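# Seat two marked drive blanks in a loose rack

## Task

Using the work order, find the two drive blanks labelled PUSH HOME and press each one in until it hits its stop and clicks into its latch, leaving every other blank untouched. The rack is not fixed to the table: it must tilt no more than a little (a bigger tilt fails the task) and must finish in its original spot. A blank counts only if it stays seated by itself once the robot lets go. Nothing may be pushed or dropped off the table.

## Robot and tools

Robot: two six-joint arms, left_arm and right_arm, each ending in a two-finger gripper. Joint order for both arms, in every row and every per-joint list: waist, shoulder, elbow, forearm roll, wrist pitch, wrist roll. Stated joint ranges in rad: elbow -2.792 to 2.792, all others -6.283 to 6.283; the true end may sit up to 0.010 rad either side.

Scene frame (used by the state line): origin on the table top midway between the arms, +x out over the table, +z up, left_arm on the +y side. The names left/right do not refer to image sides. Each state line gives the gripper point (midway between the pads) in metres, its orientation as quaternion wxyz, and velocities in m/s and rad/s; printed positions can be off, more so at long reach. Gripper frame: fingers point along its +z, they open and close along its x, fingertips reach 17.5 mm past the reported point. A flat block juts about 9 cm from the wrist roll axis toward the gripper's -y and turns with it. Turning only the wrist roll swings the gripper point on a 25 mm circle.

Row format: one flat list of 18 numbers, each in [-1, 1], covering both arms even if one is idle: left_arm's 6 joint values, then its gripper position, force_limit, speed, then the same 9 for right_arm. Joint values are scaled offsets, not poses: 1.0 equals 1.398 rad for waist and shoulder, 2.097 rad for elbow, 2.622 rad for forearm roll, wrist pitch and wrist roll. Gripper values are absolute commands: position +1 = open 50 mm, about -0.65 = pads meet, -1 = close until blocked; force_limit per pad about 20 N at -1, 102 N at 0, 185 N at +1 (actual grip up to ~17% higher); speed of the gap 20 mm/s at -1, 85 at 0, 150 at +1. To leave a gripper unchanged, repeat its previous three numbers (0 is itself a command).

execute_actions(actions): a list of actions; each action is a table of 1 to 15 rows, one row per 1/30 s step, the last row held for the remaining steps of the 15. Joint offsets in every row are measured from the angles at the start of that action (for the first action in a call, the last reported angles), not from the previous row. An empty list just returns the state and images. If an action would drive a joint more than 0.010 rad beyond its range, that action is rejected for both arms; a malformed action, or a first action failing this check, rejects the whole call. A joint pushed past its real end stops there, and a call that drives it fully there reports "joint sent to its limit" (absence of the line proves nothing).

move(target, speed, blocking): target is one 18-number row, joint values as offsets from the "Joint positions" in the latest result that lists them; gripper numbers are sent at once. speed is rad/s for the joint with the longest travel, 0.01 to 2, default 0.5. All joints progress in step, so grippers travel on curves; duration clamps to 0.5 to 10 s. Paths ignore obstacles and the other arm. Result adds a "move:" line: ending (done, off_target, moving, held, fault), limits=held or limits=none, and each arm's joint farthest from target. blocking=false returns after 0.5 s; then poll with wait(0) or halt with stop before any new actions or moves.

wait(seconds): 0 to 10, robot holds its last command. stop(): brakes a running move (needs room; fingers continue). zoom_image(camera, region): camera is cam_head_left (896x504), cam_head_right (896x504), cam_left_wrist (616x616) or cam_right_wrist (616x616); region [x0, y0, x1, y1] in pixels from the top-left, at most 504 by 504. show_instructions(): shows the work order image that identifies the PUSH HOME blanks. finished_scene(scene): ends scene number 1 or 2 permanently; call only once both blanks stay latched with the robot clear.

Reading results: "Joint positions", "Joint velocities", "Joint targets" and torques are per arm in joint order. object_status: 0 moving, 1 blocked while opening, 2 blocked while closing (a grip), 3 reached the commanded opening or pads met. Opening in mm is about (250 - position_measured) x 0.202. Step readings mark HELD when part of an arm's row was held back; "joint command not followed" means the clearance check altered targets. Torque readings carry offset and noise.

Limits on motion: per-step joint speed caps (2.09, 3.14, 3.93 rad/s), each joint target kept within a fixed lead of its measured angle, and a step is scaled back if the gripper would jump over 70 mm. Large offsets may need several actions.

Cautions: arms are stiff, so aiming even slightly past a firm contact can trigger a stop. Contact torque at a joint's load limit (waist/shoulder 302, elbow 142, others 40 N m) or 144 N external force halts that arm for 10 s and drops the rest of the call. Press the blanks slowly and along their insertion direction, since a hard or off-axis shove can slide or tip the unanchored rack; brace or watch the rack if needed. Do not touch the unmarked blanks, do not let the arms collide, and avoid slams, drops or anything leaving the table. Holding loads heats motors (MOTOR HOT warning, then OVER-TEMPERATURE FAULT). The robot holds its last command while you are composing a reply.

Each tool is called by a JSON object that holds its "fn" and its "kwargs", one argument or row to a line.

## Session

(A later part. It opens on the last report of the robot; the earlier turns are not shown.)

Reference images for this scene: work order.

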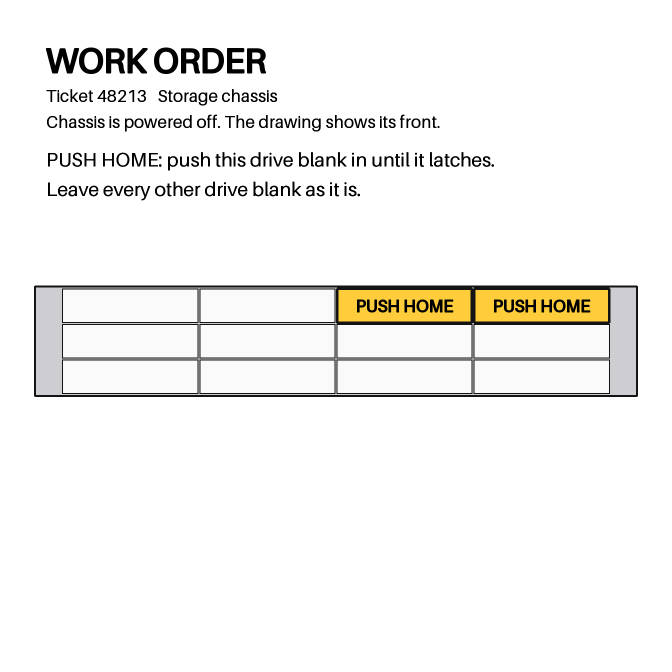

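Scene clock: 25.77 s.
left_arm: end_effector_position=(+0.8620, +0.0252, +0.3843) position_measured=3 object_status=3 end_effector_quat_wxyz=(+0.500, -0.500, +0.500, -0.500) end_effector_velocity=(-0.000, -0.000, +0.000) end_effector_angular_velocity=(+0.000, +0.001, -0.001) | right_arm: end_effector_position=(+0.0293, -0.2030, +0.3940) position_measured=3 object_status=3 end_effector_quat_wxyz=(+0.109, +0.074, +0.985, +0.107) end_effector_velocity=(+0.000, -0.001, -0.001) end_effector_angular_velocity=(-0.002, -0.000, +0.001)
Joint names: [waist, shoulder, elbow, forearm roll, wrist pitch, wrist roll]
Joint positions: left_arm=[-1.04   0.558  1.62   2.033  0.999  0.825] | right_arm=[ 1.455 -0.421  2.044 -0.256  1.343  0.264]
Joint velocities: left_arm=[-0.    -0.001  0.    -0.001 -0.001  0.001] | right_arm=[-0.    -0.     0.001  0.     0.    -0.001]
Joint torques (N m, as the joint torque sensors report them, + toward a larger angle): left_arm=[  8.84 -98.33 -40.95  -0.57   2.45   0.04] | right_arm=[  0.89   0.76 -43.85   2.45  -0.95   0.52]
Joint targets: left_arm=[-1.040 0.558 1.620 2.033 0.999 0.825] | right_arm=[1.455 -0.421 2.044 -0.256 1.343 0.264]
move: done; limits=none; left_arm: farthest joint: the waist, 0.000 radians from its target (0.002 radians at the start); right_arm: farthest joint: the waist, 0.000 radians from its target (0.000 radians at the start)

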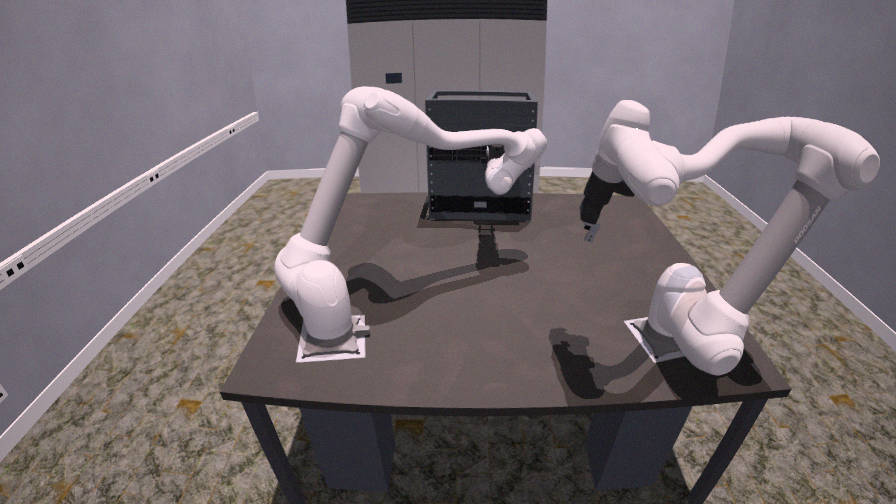

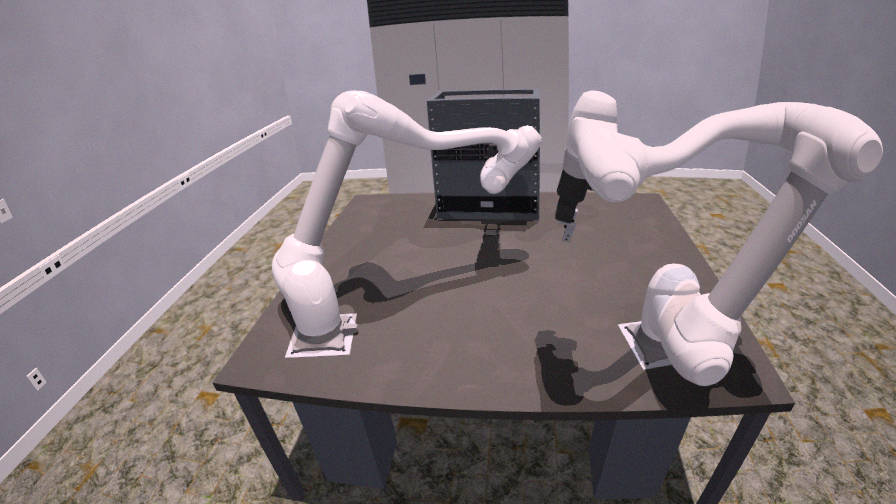

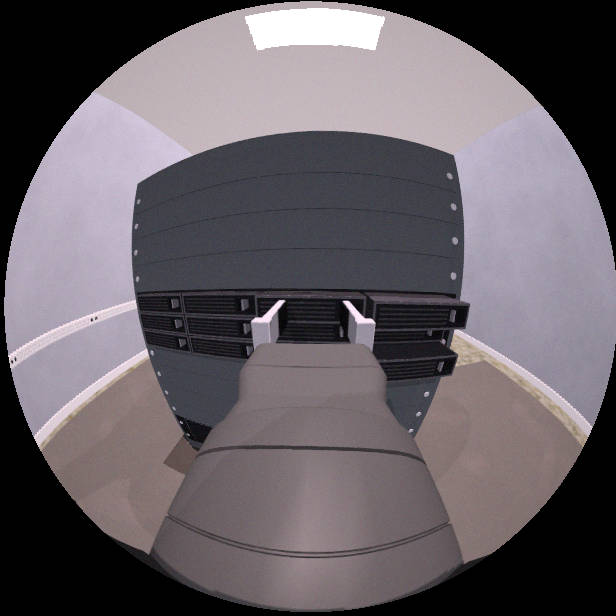

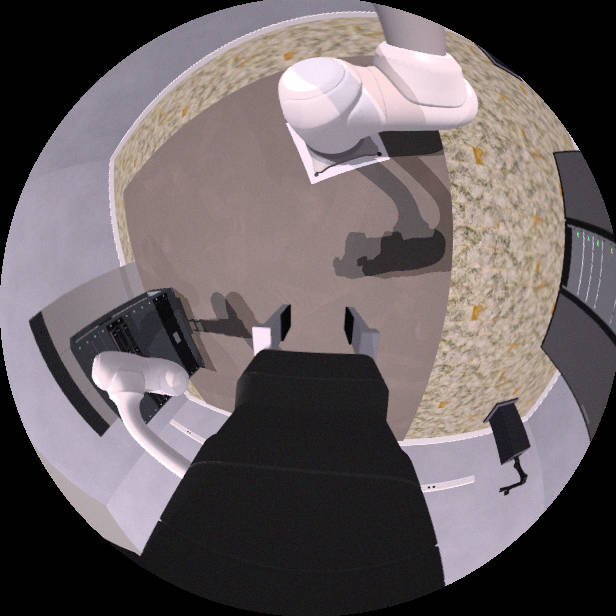

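{"fn": "move", "kwargs": {
  "target": [0.0014,0.0013,-0.0014,0.0004,-0.0008,0.0002,1,0,0,0,0,0,0,0,0,1,0,0],
  "speed": 0.01
}}

{"fn": "zoom_image", "kwargs": {
  "camera": "cam_left_wrist",
  "region": [190, 200, 450, 360]
}}

Scene clock: 27.80 s.
left_arm: end_effector_position=(+0.8640, +0.0252, +0.3842) position_measured=3 object_status=3 end_effector_quat_wxyz=(+0.500, -0.500, +0.500, -0.500) end_effector_velocity=(+0.000, -0.000, -0.001) end_effector_angular_velocity=(-0.001, +0.001, -0.001) | right_arm: end_effector_position=(+0.0293, -0.2030, +0.3940) position_measured=3 object_status=3 end_effector_quat_wxyz=(+0.109, +0.074, +0.985, +0.107) end_effector_velocity=(-0.000, -0.000, -0.000) end_effector_angular_velocity=(-0.001, +0.000, -0.000)
Joint names: [waist, shoulder, elbow, forearm roll, wrist pitch, wrist roll]
Joint positions: left_arm=[-1.038  0.56   1.617  2.034  0.997  0.826] | right_arm=[ 1.455 -0.421  2.044 -0.256  1.343  0.264]
Joint velocities: left_arm=[ 0.     0.     0.    -0.    -0.001 -0.001] | right_arm=[-0.    -0.     0.     0.     0.001 -0.   ]
Joint torques (N m, as the joint torque sensors report them, + toward a larger angle): left_arm=[  7.2  -97.93 -40.53  -0.75   2.3   -0.11] | right_arm=[  0.64   1.19 -43.31   2.39  -0.87   0.28]
Joint targets: left_arm=[-1.038 0.560 1.617 2.034 0.997 0.826] | right_arm=[1.455 -0.421 2.044 -0.256 1.343 0.264]
move: done; limits=none; left_arm: farthest joint: the waist, 0.000 radians from its target (0.002 radians at the start); right_arm: farthest joint: the waist, 0.000 radians from its target (0.000 radians at the start)

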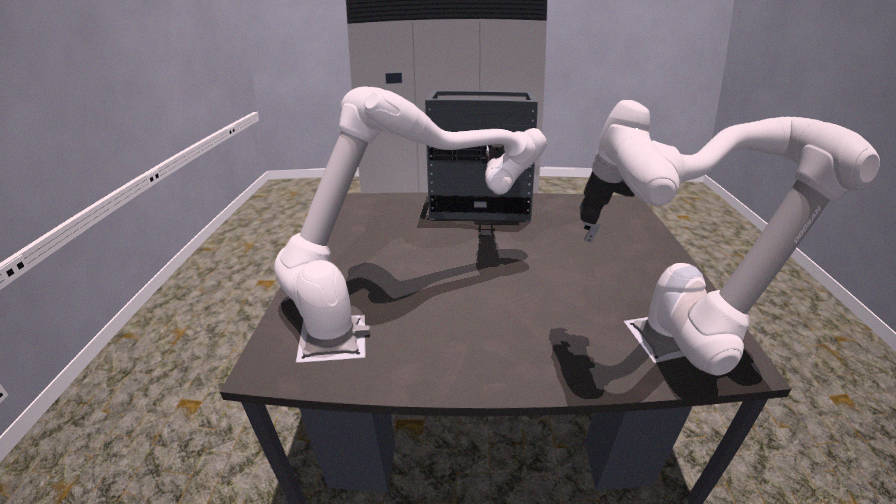

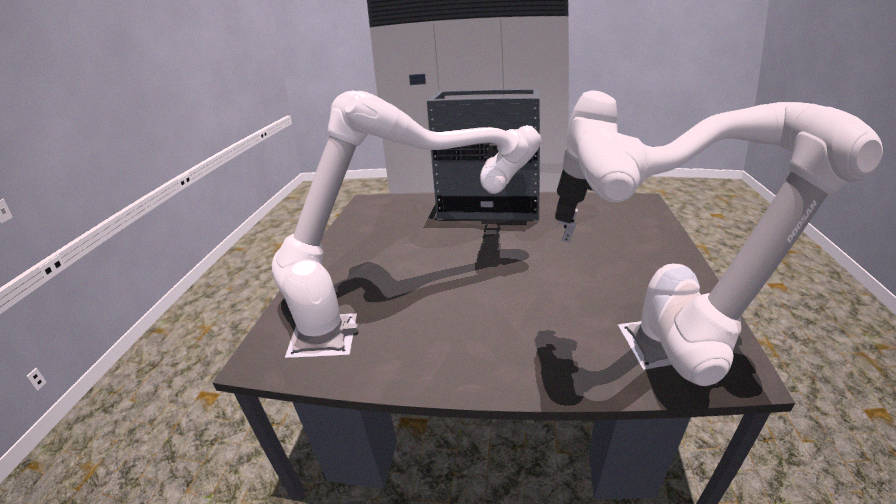

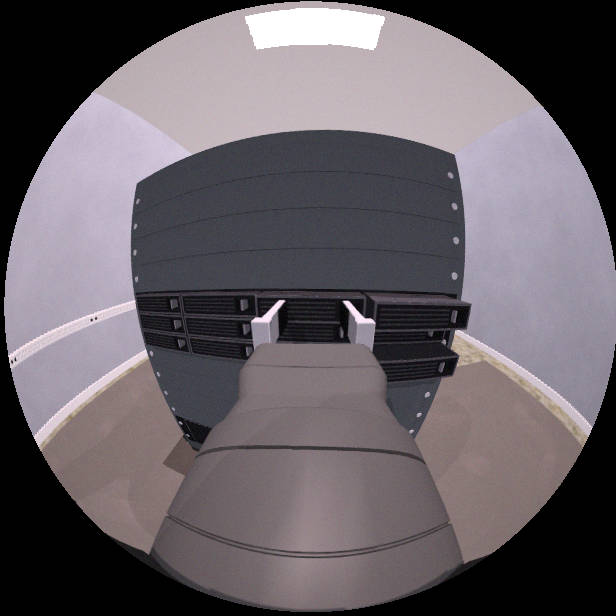

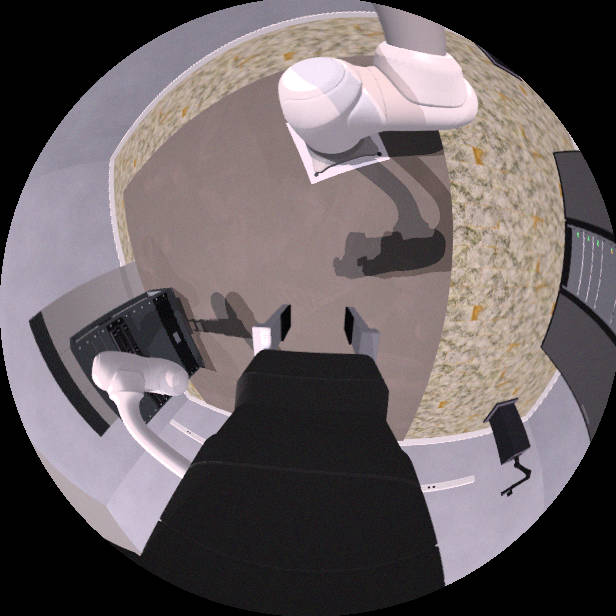

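Region (190, 200, 450, 360) of cam_left_wrist's 616x616 image, scaled by 1.938, with more detail than that image has; it fills the top 310 rows of this view, and the rest is white.

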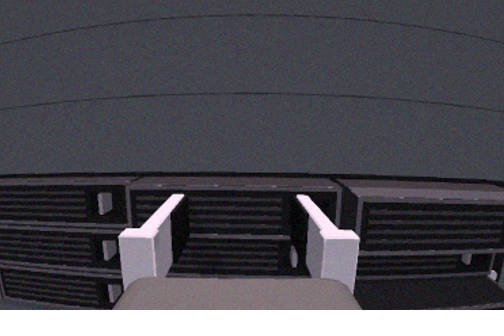

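{"fn": "execute_actions", "kwargs": {
  "actions": []
}}

Scene clock: 31.23 s.
left_arm: end_effector_position=(+0.8640, +0.0252, +0.3842) position_measured=3 object_status=3 end_effector_quat_wxyz=(+0.500, -0.500, +0.500, -0.500) end_effector_velocity=(-0.000, -0.000, -0.000) end_effector_angular_velocity=(+0.001, +0.001, -0.001) | right_arm: end_effector_position=(+0.0293, -0.2030, +0.3940) position_measured=3 object_status=3 end_effector_quat_wxyz=(+0.109, +0.074, +0.985, +0.107) end_effector_velocity=(+0.000, +0.000, -0.000) end_effector_angular_velocity=(+0.001, -0.000, +0.001)
Joint names: [waist, shoulder, elbow, forearm roll, wrist pitch, wrist roll]
Joint positions: left_arm=[-1.038  0.56   1.617  2.034  0.997  0.826] | right_arm=[ 1.455 -0.421  2.044 -0.256  1.343  0.264]
Joint velocities: left_arm=[ 0.    -0.     0.001  0.001 -0.001 -0.   ] | right_arm=[-0.     0.     0.    -0.    -0.001 -0.   ]
Joint torques (N m, as the joint torque sensors report them, + toward a larger angle): left_arm=[  6.24 -97.77 -40.71  -0.54   2.4    0.07] | right_arm=[ -0.65   0.32 -43.45   2.33  -0.73   0.38]
Joint targets: left_arm=[-1.038 0.560 1.617 2.034 0.997 0.826] | right_arm=[1.455 -0.421 2.044 -0.256 1.343 0.264]

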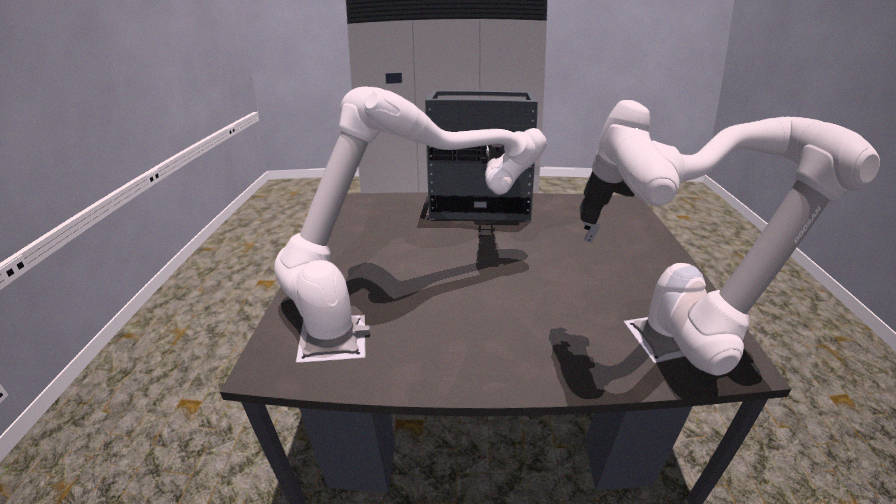

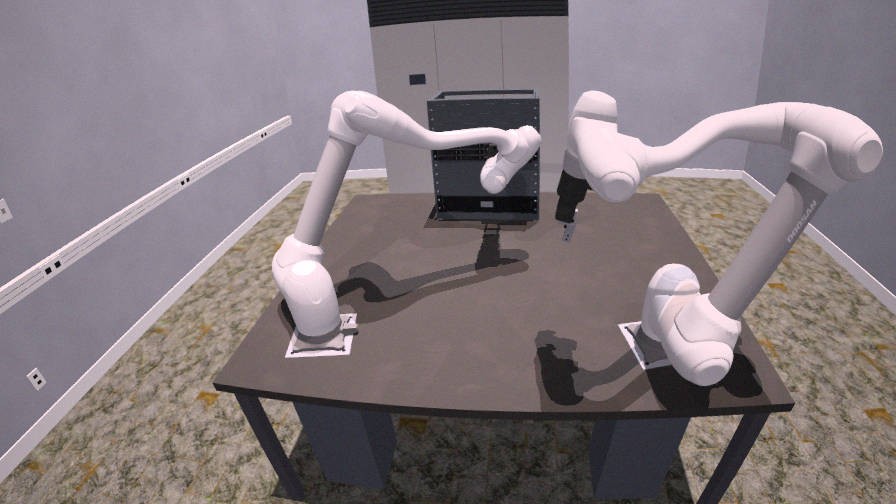

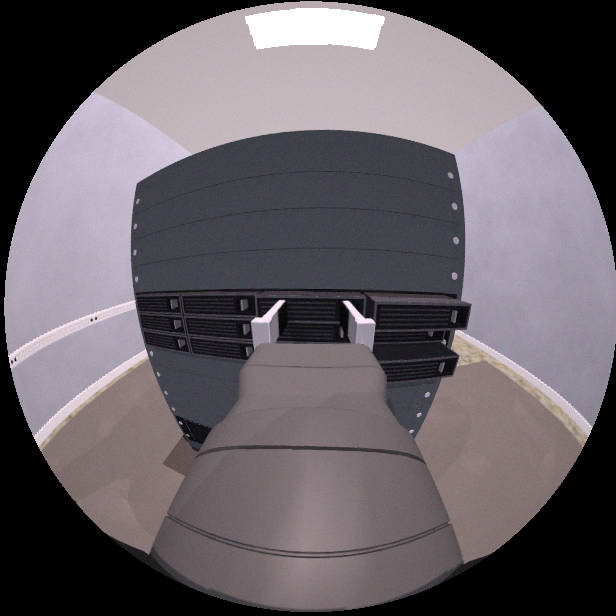

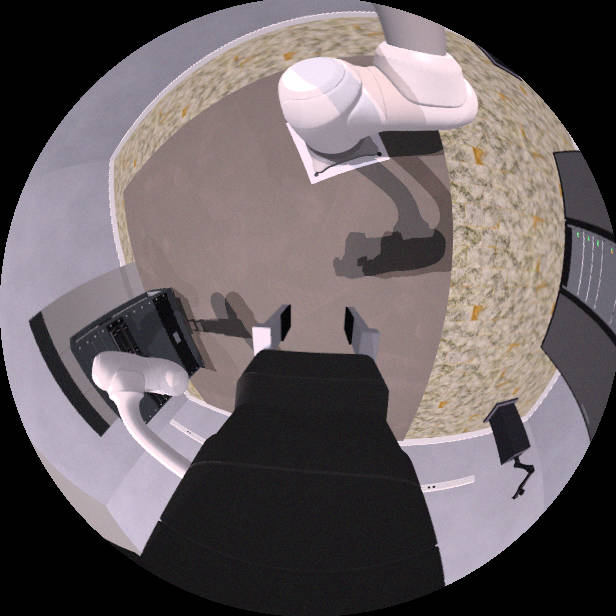

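{"fn": "move", "kwargs": {
  "target": [0.0014,0.0013,-0.0014,0.0004,-0.0008,0.0002,1,0,0,0,0,0,0,0,0,1,0,0],
  "speed": 0.01
}}

{"fn": "move", "kwargs": {
  "target": [0.0014,0.0013,-0.0014,0.0004,-0.0008,0.0002,1,0,0,0,0,0,0,0,0,1,0,0],
  "speed": 0.01
}}

Scene clock: 32.83 s.
left_arm: end_effector_position=(+0.8660, +0.0252, +0.3841) position_measured=3 object_status=3 end_effector_quat_wxyz=(+0.500, -0.500, +0.500, -0.500) end_effector_velocity=(-0.000, -0.000, -0.002) end_effector_angular_velocity=(-0.001, +0.002, -0.001) | right_arm: end_effector_position=(+0.0293, -0.2030, +0.3940) position_measured=3 object_status=3 end_effector_quat_wxyz=(+0.109, +0.074, +0.985, +0.107) end_effector_velocity=(+0.000, +0.000, +0.000) end_effector_angular_velocity=(+0.001, -0.000, +0.000)
Joint names: [waist, shoulder, elbow, forearm roll, wrist pitch, wrist roll]
Joint positions: left_arm=[-1.036  0.562  1.614  2.035  0.995  0.827] | right_arm=[ 1.455 -0.421  2.044 -0.256  1.343  0.264]
Joint velocities: left_arm=[-0.     0.001  0.001 -0.    -0.001 -0.002] | right_arm=[ 0.     0.    -0.    -0.    -0.001 -0.   ]
Joint torques (N m, as the joint torque sensors report them, + toward a larger angle): left_arm=[  8.04 -98.   -40.44  -0.82   2.31   0.03] | right_arm=[  0.27   1.54 -43.71   2.32  -0.81   0.18]
Joint targets: left_arm=[-1.036 0.562 1.614 2.035 0.995 0.827] | right_arm=[1.455 -0.421 2.044 -0.256 1.343 0.264]
move: done; limits=none; left_arm: farthest joint: the waist, 0.000 radians from its target (0.002 radians at the start); right_arm: farthest joint: the waist, 0.000 radians from its target (0.000 radians at the start)

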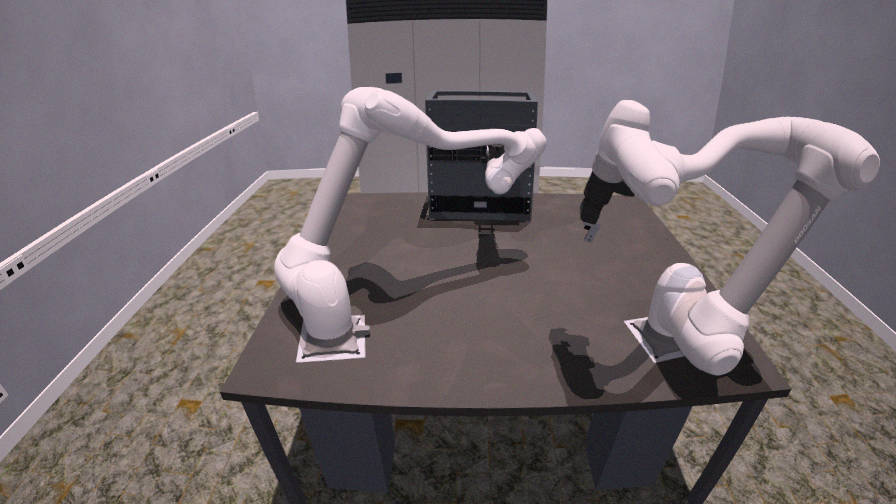

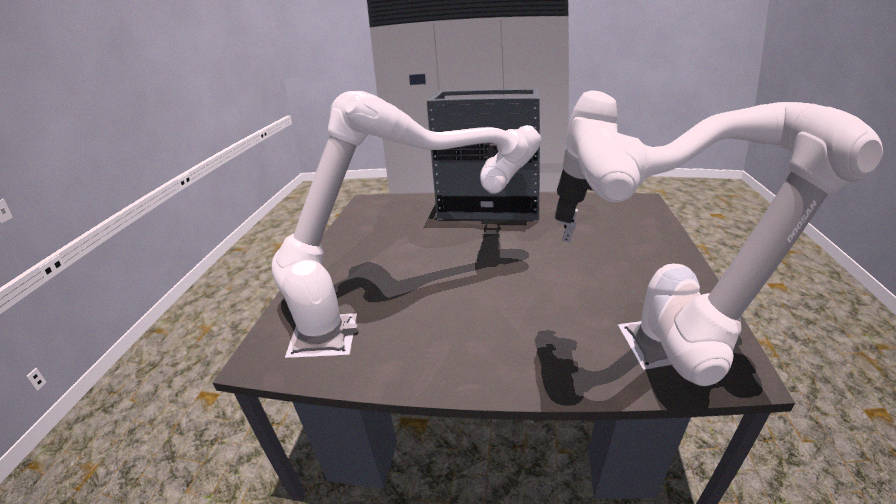

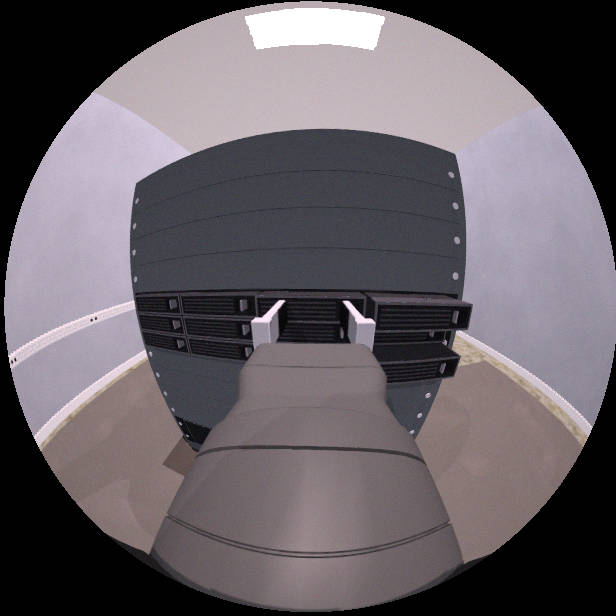

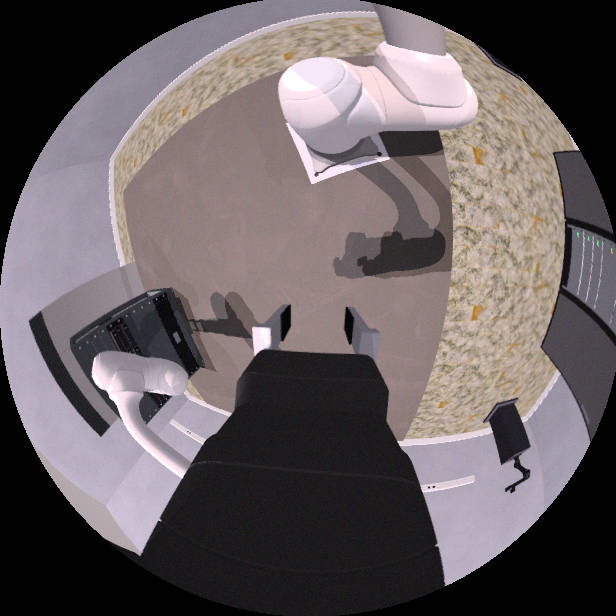

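Scene clock: 33.53 s.
left_arm: end_effector_position=(+0.8680, +0.0253, +0.3840) position_measured=3 object_status=3 end_effector_quat_wxyz=(+0.500, -0.500, +0.500, -0.500) end_effector_velocity=(+0.000, +0.000, +0.000) end_effector_angular_velocity=(-0.001, -0.001, +0.001) | right_arm: end_effector_position=(+0.0293, -0.2030, +0.3940) position_measured=3 object_status=3 end_effector_quat_wxyz=(+0.109, +0.074, +0.985, +0.107) end_effector_velocity=(+0.000, +0.000, +0.000) end_effector_angular_velocity=(+0.001, -0.000, -0.000)
Joint names: [waist, shoulder, elbow, forearm roll, wrist pitch, wrist roll]
Joint positions: left_arm=[-1.034  0.563  1.611  2.037  0.993  0.827] | right_arm=[ 1.455 -0.421  2.044 -0.256  1.343  0.264]
Joint velocities: left_arm=[ 0.     0.    -0.     0.     0.001 -0.   ] | right_arm=[ 0.    -0.     0.    -0.001 -0.001  0.001]
Joint torques (N m, as the joint torque sensors report them, + toward a larger angle): left_arm=[  6.14 -98.13 -40.55  -0.69   2.29   0.15] | right_arm=[ -0.53   2.31 -43.21   2.3   -0.68   0.22]
Joint targets: left_arm=[-1.034 0.563 1.611 2.037 0.993 0.827] | right_arm=[1.455 -0.421 2.044 -0.256 1.343 0.264]
move: done; limits=none; left_arm: farthest joint: the waist, 0.000 radians from its target (0.002 radians at the start); right_arm: farthest joint: the waist, 0.000 radians from its target (0.000 radians at the start)

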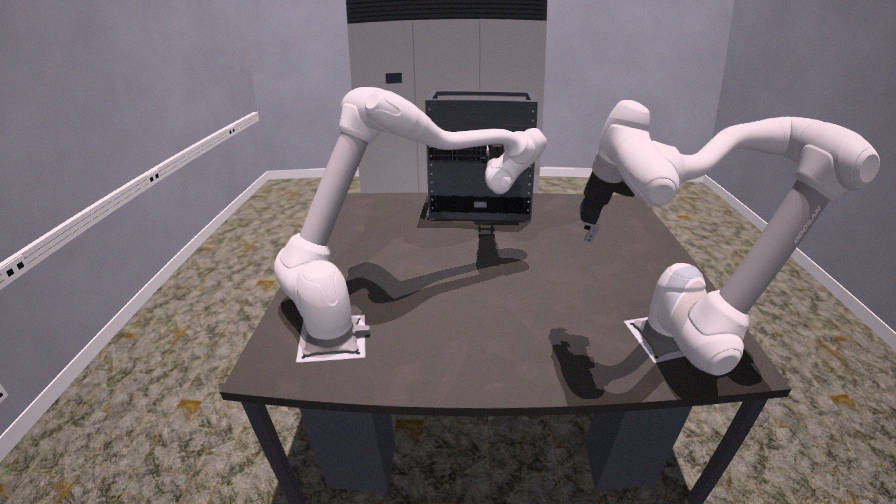

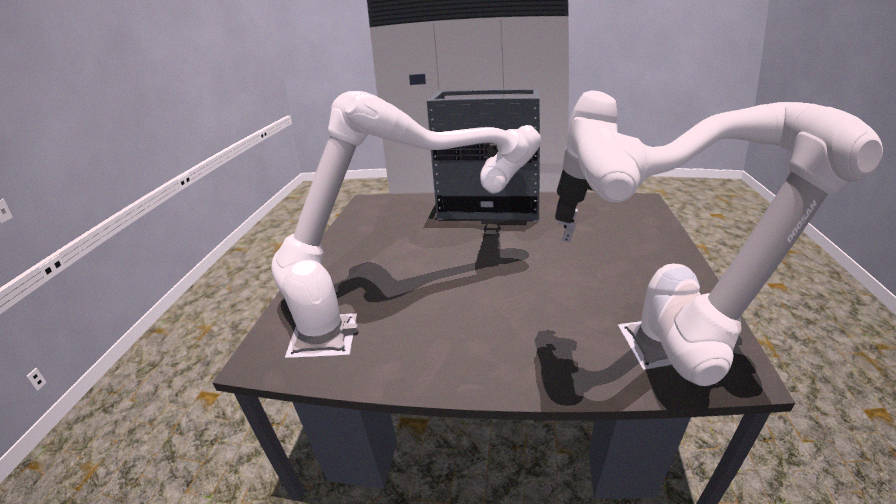

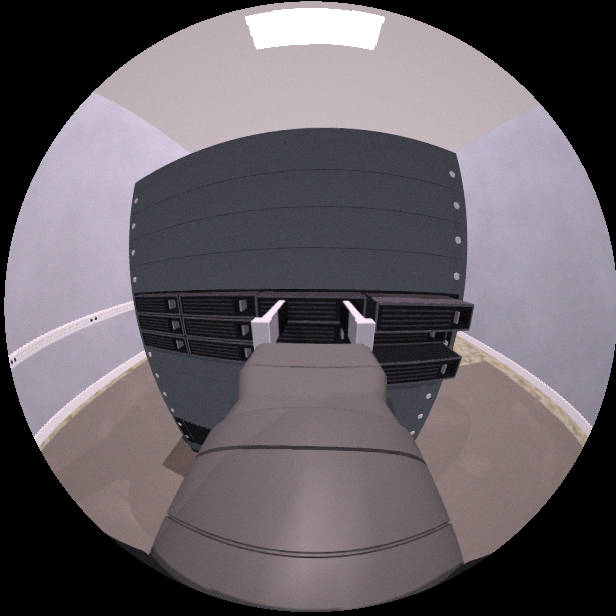

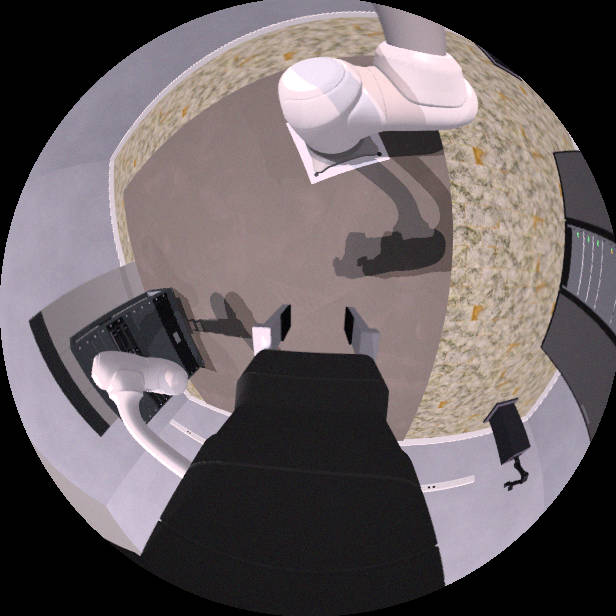

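{"fn": "move", "kwargs": {
  "target": [0.0014,0.0013,-0.0014,0.0004,-0.0008,0.0002,1,0,0,0,0,0,0,0,0,1,0,0],
  "speed": 0.01
}}

{"fn": "zoom_image", "kwargs": {
  "camera": "cam_left_wrist",
  "region": [130,260,490,400]
}}

Scene clock: 35.97 s.
left_arm: end_effector_position=(+0.8700, +0.0253, +0.3839) position_measured=3 object_status=3 end_effector_quat_wxyz=(+0.500, -0.500, +0.501, -0.500) end_effector_velocity=(+0.000, +0.000, -0.000) end_effector_angular_velocity=(+0.001, +0.000, +0.000) | right_arm: end_effector_position=(+0.0293, -0.2030, +0.3940) position_measured=3 object_status=3 end_effector_quat_wxyz=(+0.109, +0.074, +0.985, +0.107) end_effector_velocity=(-0.000, -0.000, -0.000) end_effector_angular_velocity=(-0.000, +0.001, +0.000)
Joint names: [waist, shoulder, elbow, forearm roll, wrist pitch, wrist roll]
Joint positions: left_arm=[-1.032  0.565  1.608  2.038  0.991  0.828] | right_arm=[ 1.455 -0.421  2.044 -0.256  1.343  0.264]
Joint velocities: left_arm=[ 0.     0.    -0.    -0.    -0.     0.001] | right_arm=[-0.     0.     0.     0.001 -0.    -0.   ]
Joint torques (N m, as the joint torque sensors report them, + toward a larger angle): left_arm=[  8.83 -97.09 -39.99  -0.98   2.57  -0.12] | right_arm=[ -0.28   2.63 -43.12   2.4   -0.66   0.22]
Joint targets: left_arm=[-1.032 0.565 1.608 2.038 0.991 0.828] | right_arm=[1.455 -0.421 2.044 -0.256 1.343 0.264]
move: done; limits=none; left_arm: farthest joint: the waist, 0.000 radians from its target (0.002 radians at the start); right_arm: farthest joint: the waist, 0.000 radians from its target (0.000 radians at the start)

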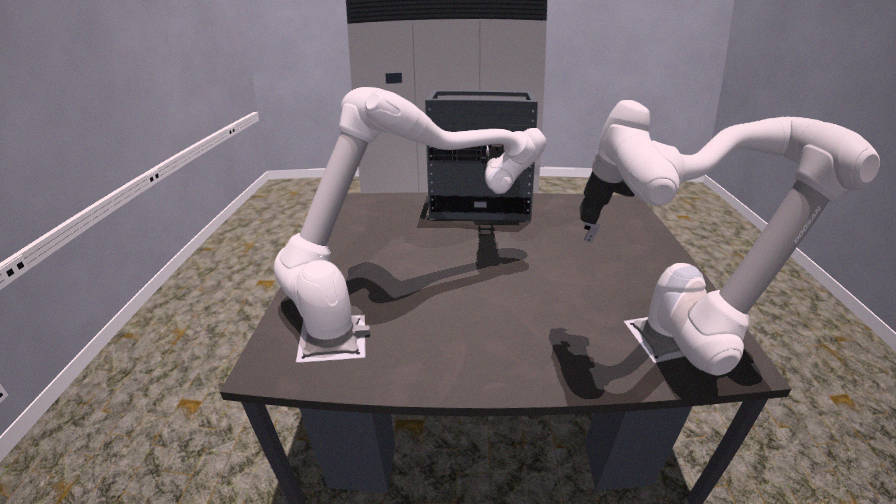

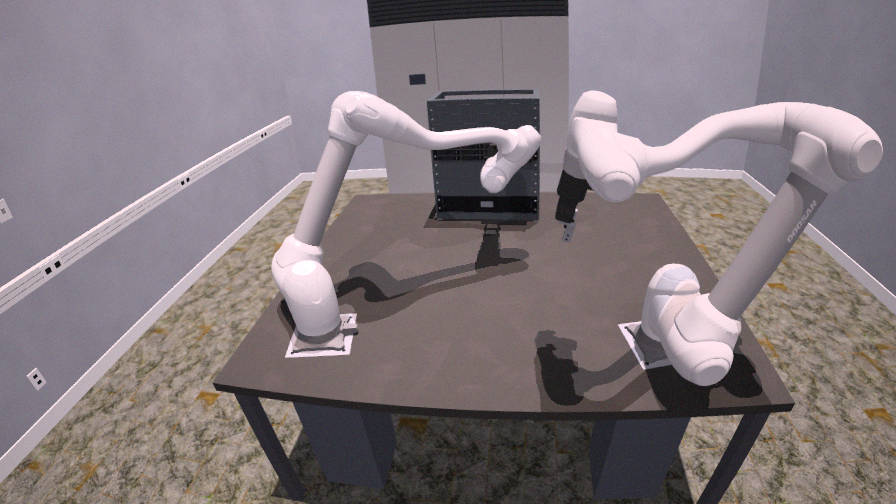

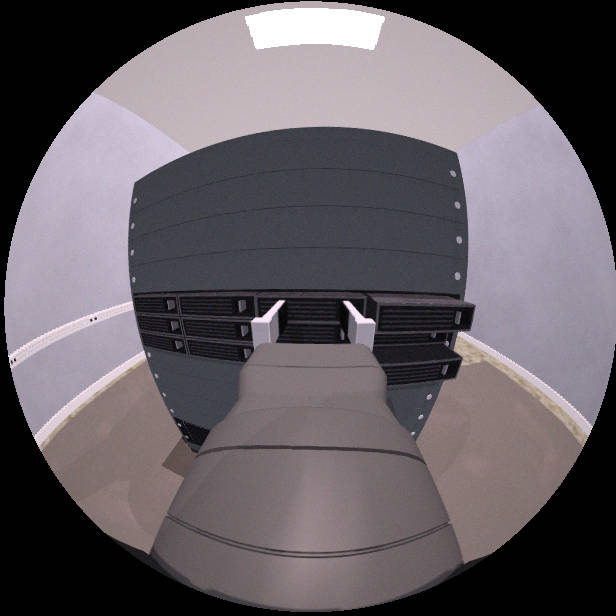

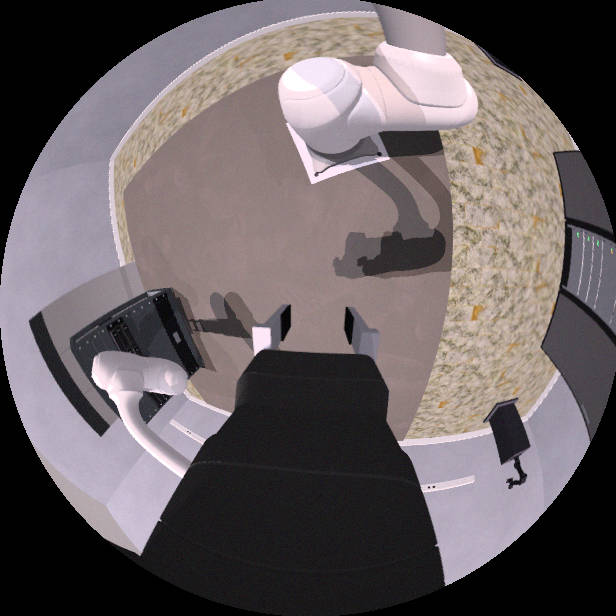

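Region (130, 260, 490, 400) of cam_left_wrist's 616x616 image, scaled by 1.400, with more detail than that image has.

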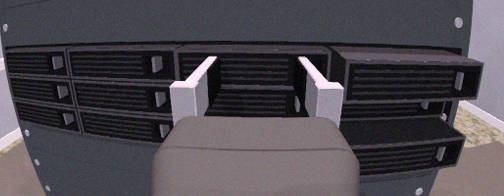

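{"fn": "move", "kwargs": {
  "target": [0.0014,0.0013,-0.0014,0.0004,-0.0008,0.0002,1,0,0,0,0,0,0,0,0,1,0,0],
  "speed": 0.01
}}

{"fn": "move", "kwargs": {
  "target": [0.0014,0.0013,-0.0014,0.0004,-0.0008,0.0002,1,0,0,0,0,0,0,0,0,1,0,0],
  "speed": 0.01
}}

Scene clock: 37.70 s.
left_arm: end_effector_position=(+0.8719, +0.0253, +0.3838) position_measured=3 object_status=3 end_effector_quat_wxyz=(+0.500, -0.500, +0.501, -0.500) end_effector_velocity=(-0.000, -0.000, -0.000) end_effector_angular_velocity=(-0.000, +0.001, -0.001) | right_arm: end_effector_position=(+0.0293, -0.2030, +0.3940) position_measured=3 object_status=3 end_effector_quat_wxyz=(+0.109, +0.074, +0.985, +0.107) end_effector_velocity=(+0.000, -0.000, +0.000) end_effector_angular_velocity=(-0.001, -0.000, -0.000)
Joint names: [waist, shoulder, elbow, forearm roll, wrist pitch, wrist roll]
Joint positions: left_arm=[-1.03   0.567  1.606  2.039  0.989  0.828] | right_arm=[ 1.455 -0.421  2.044 -0.256  1.343  0.264]
Joint velocities: left_arm=[-0.    -0.     0.001  0.    -0.001 -0.001] | right_arm=[ 0.     0.    -0.    -0.     0.001  0.   ]
Joint torques (N m, as the joint torque sensors report them, + toward a larger angle): left_arm=[  8.16 -97.15 -40.61  -1.17   2.5   -0.01] | right_arm=[ -1.03   1.39 -43.13   2.59  -0.74   0.23]
Joint targets: left_arm=[-1.030 0.567 1.606 2.039 0.989 0.828] | right_arm=[1.455 -0.421 2.044 -0.256 1.343 0.264]
move: done; limits=none; left_arm: farthest joint: the waist, 0.000 radians from its target (0.002 radians at the start); right_arm: farthest joint: the waist, 0.000 radians from its target (0.000 radians at the start)

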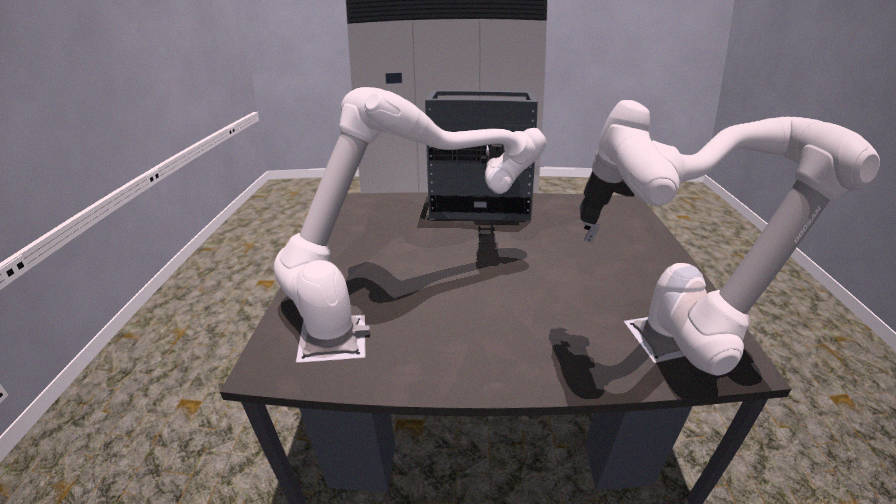

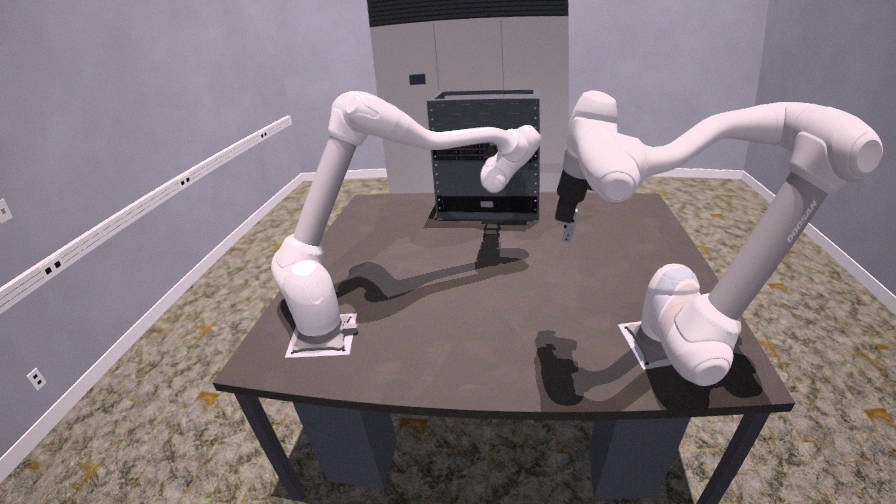

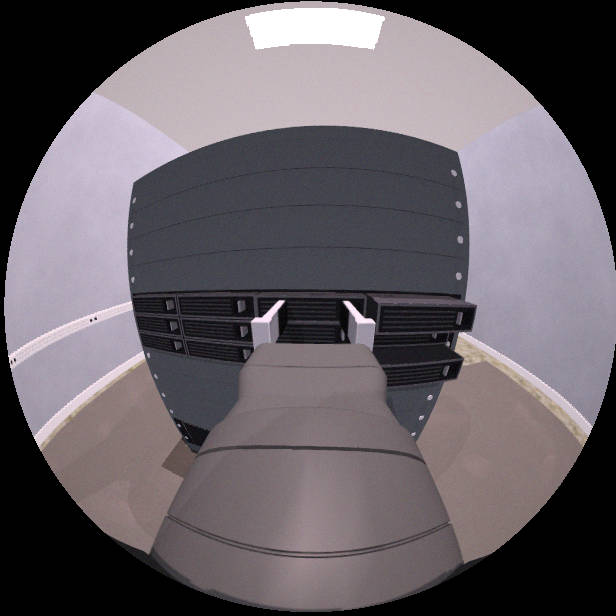

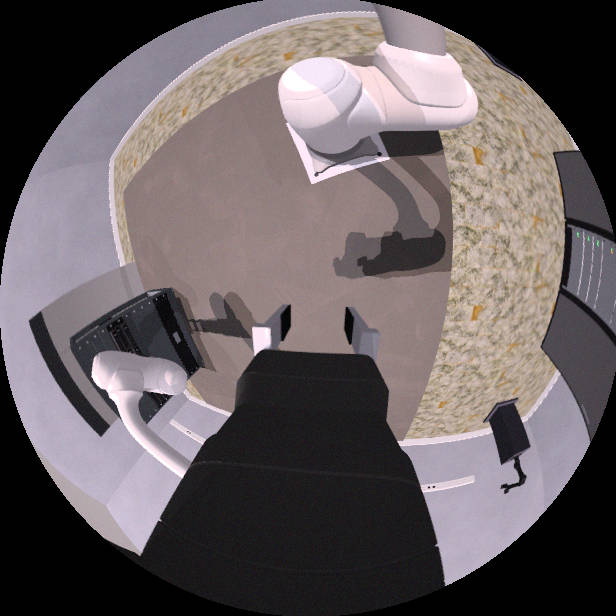

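Scene clock: 38.40 s.
left_arm: end_effector_position=(+0.8739, +0.0254, +0.3837) position_measured=3 object_status=3 end_effector_quat_wxyz=(+0.500, -0.500, +0.501, -0.500) end_effector_velocity=(-0.000, -0.000, +0.000) end_effector_angular_velocity=(-0.000, -0.000, -0.000) | right_arm: end_effector_position=(+0.0293, -0.2030, +0.3940) position_measured=3 object_status=3 end_effector_quat_wxyz=(+0.109, +0.074, +0.985, +0.107) end_effector_velocity=(+0.000, -0.000, +0.000) end_effector_angular_velocity=(-0.001, -0.001, -0.000)
Joint names: [waist, shoulder, elbow, forearm roll, wrist pitch, wrist roll]
Joint positions: left_arm=[-1.028  0.569  1.603  2.04   0.986  0.829] | right_arm=[ 1.455 -0.421  2.044 -0.256  1.343  0.264]
Joint velocities: left_arm=[-0. -0. -0.  0. -0. -0.] | right_arm=[-0.     0.    -0.    -0.001  0.002  0.   ]
Joint torques (N m, as the joint torque sensors report them, + toward a larger angle): left_arm=[  6.84 -98.72 -39.84  -0.88   2.58   0.01] | right_arm=[  0.61   1.68 -43.21   2.6   -0.94   0.45]
Joint targets: left_arm=[-1.028 0.569 1.603 2.040 0.986 0.829] | right_arm=[1.455 -0.421 2.044 -0.256 1.343 0.264]
move: done; limits=none; left_arm: farthest joint: the waist, 0.000 radians from its target (0.002 radians at the start); right_arm: farthest joint: the waist, 0.000 radians from its target (0.000 radians at the start)

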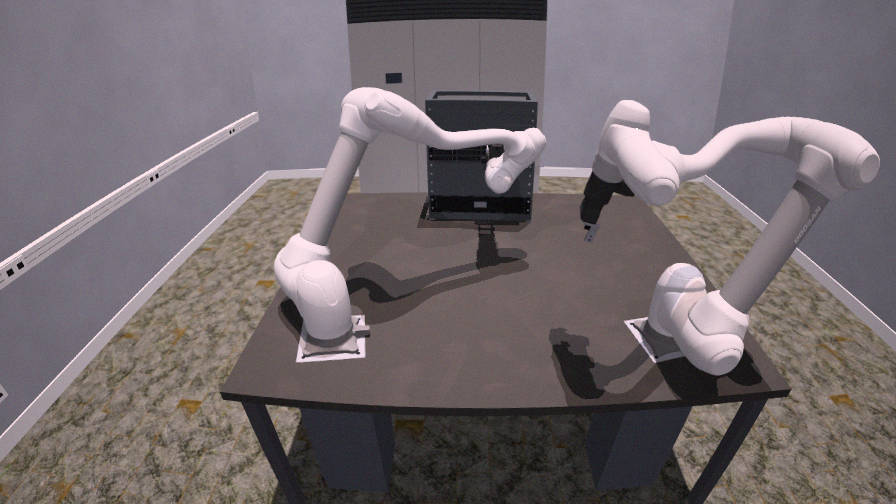

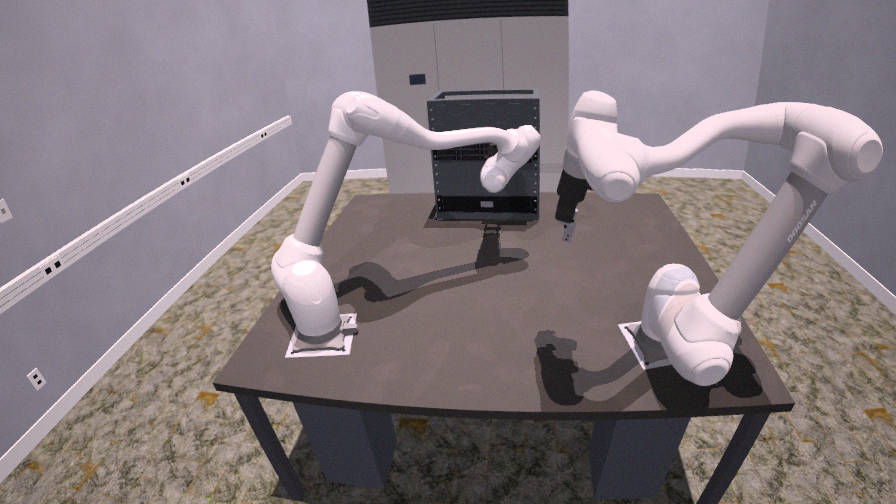

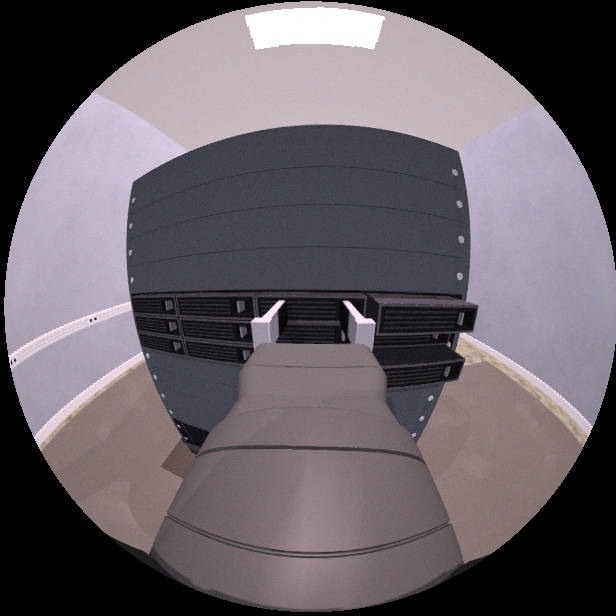

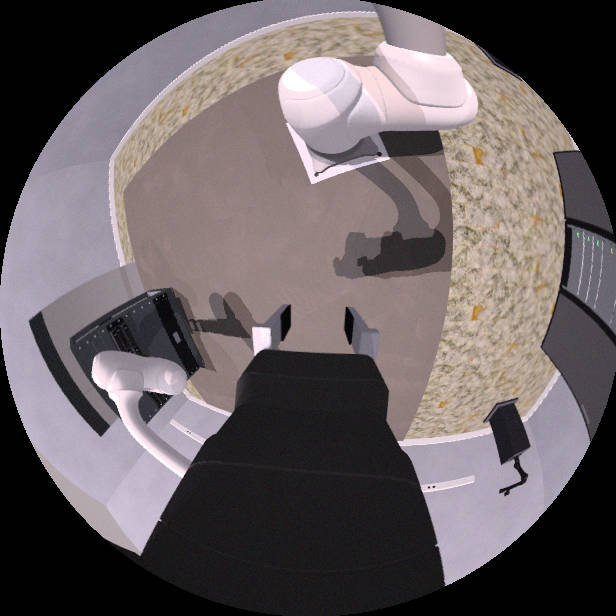

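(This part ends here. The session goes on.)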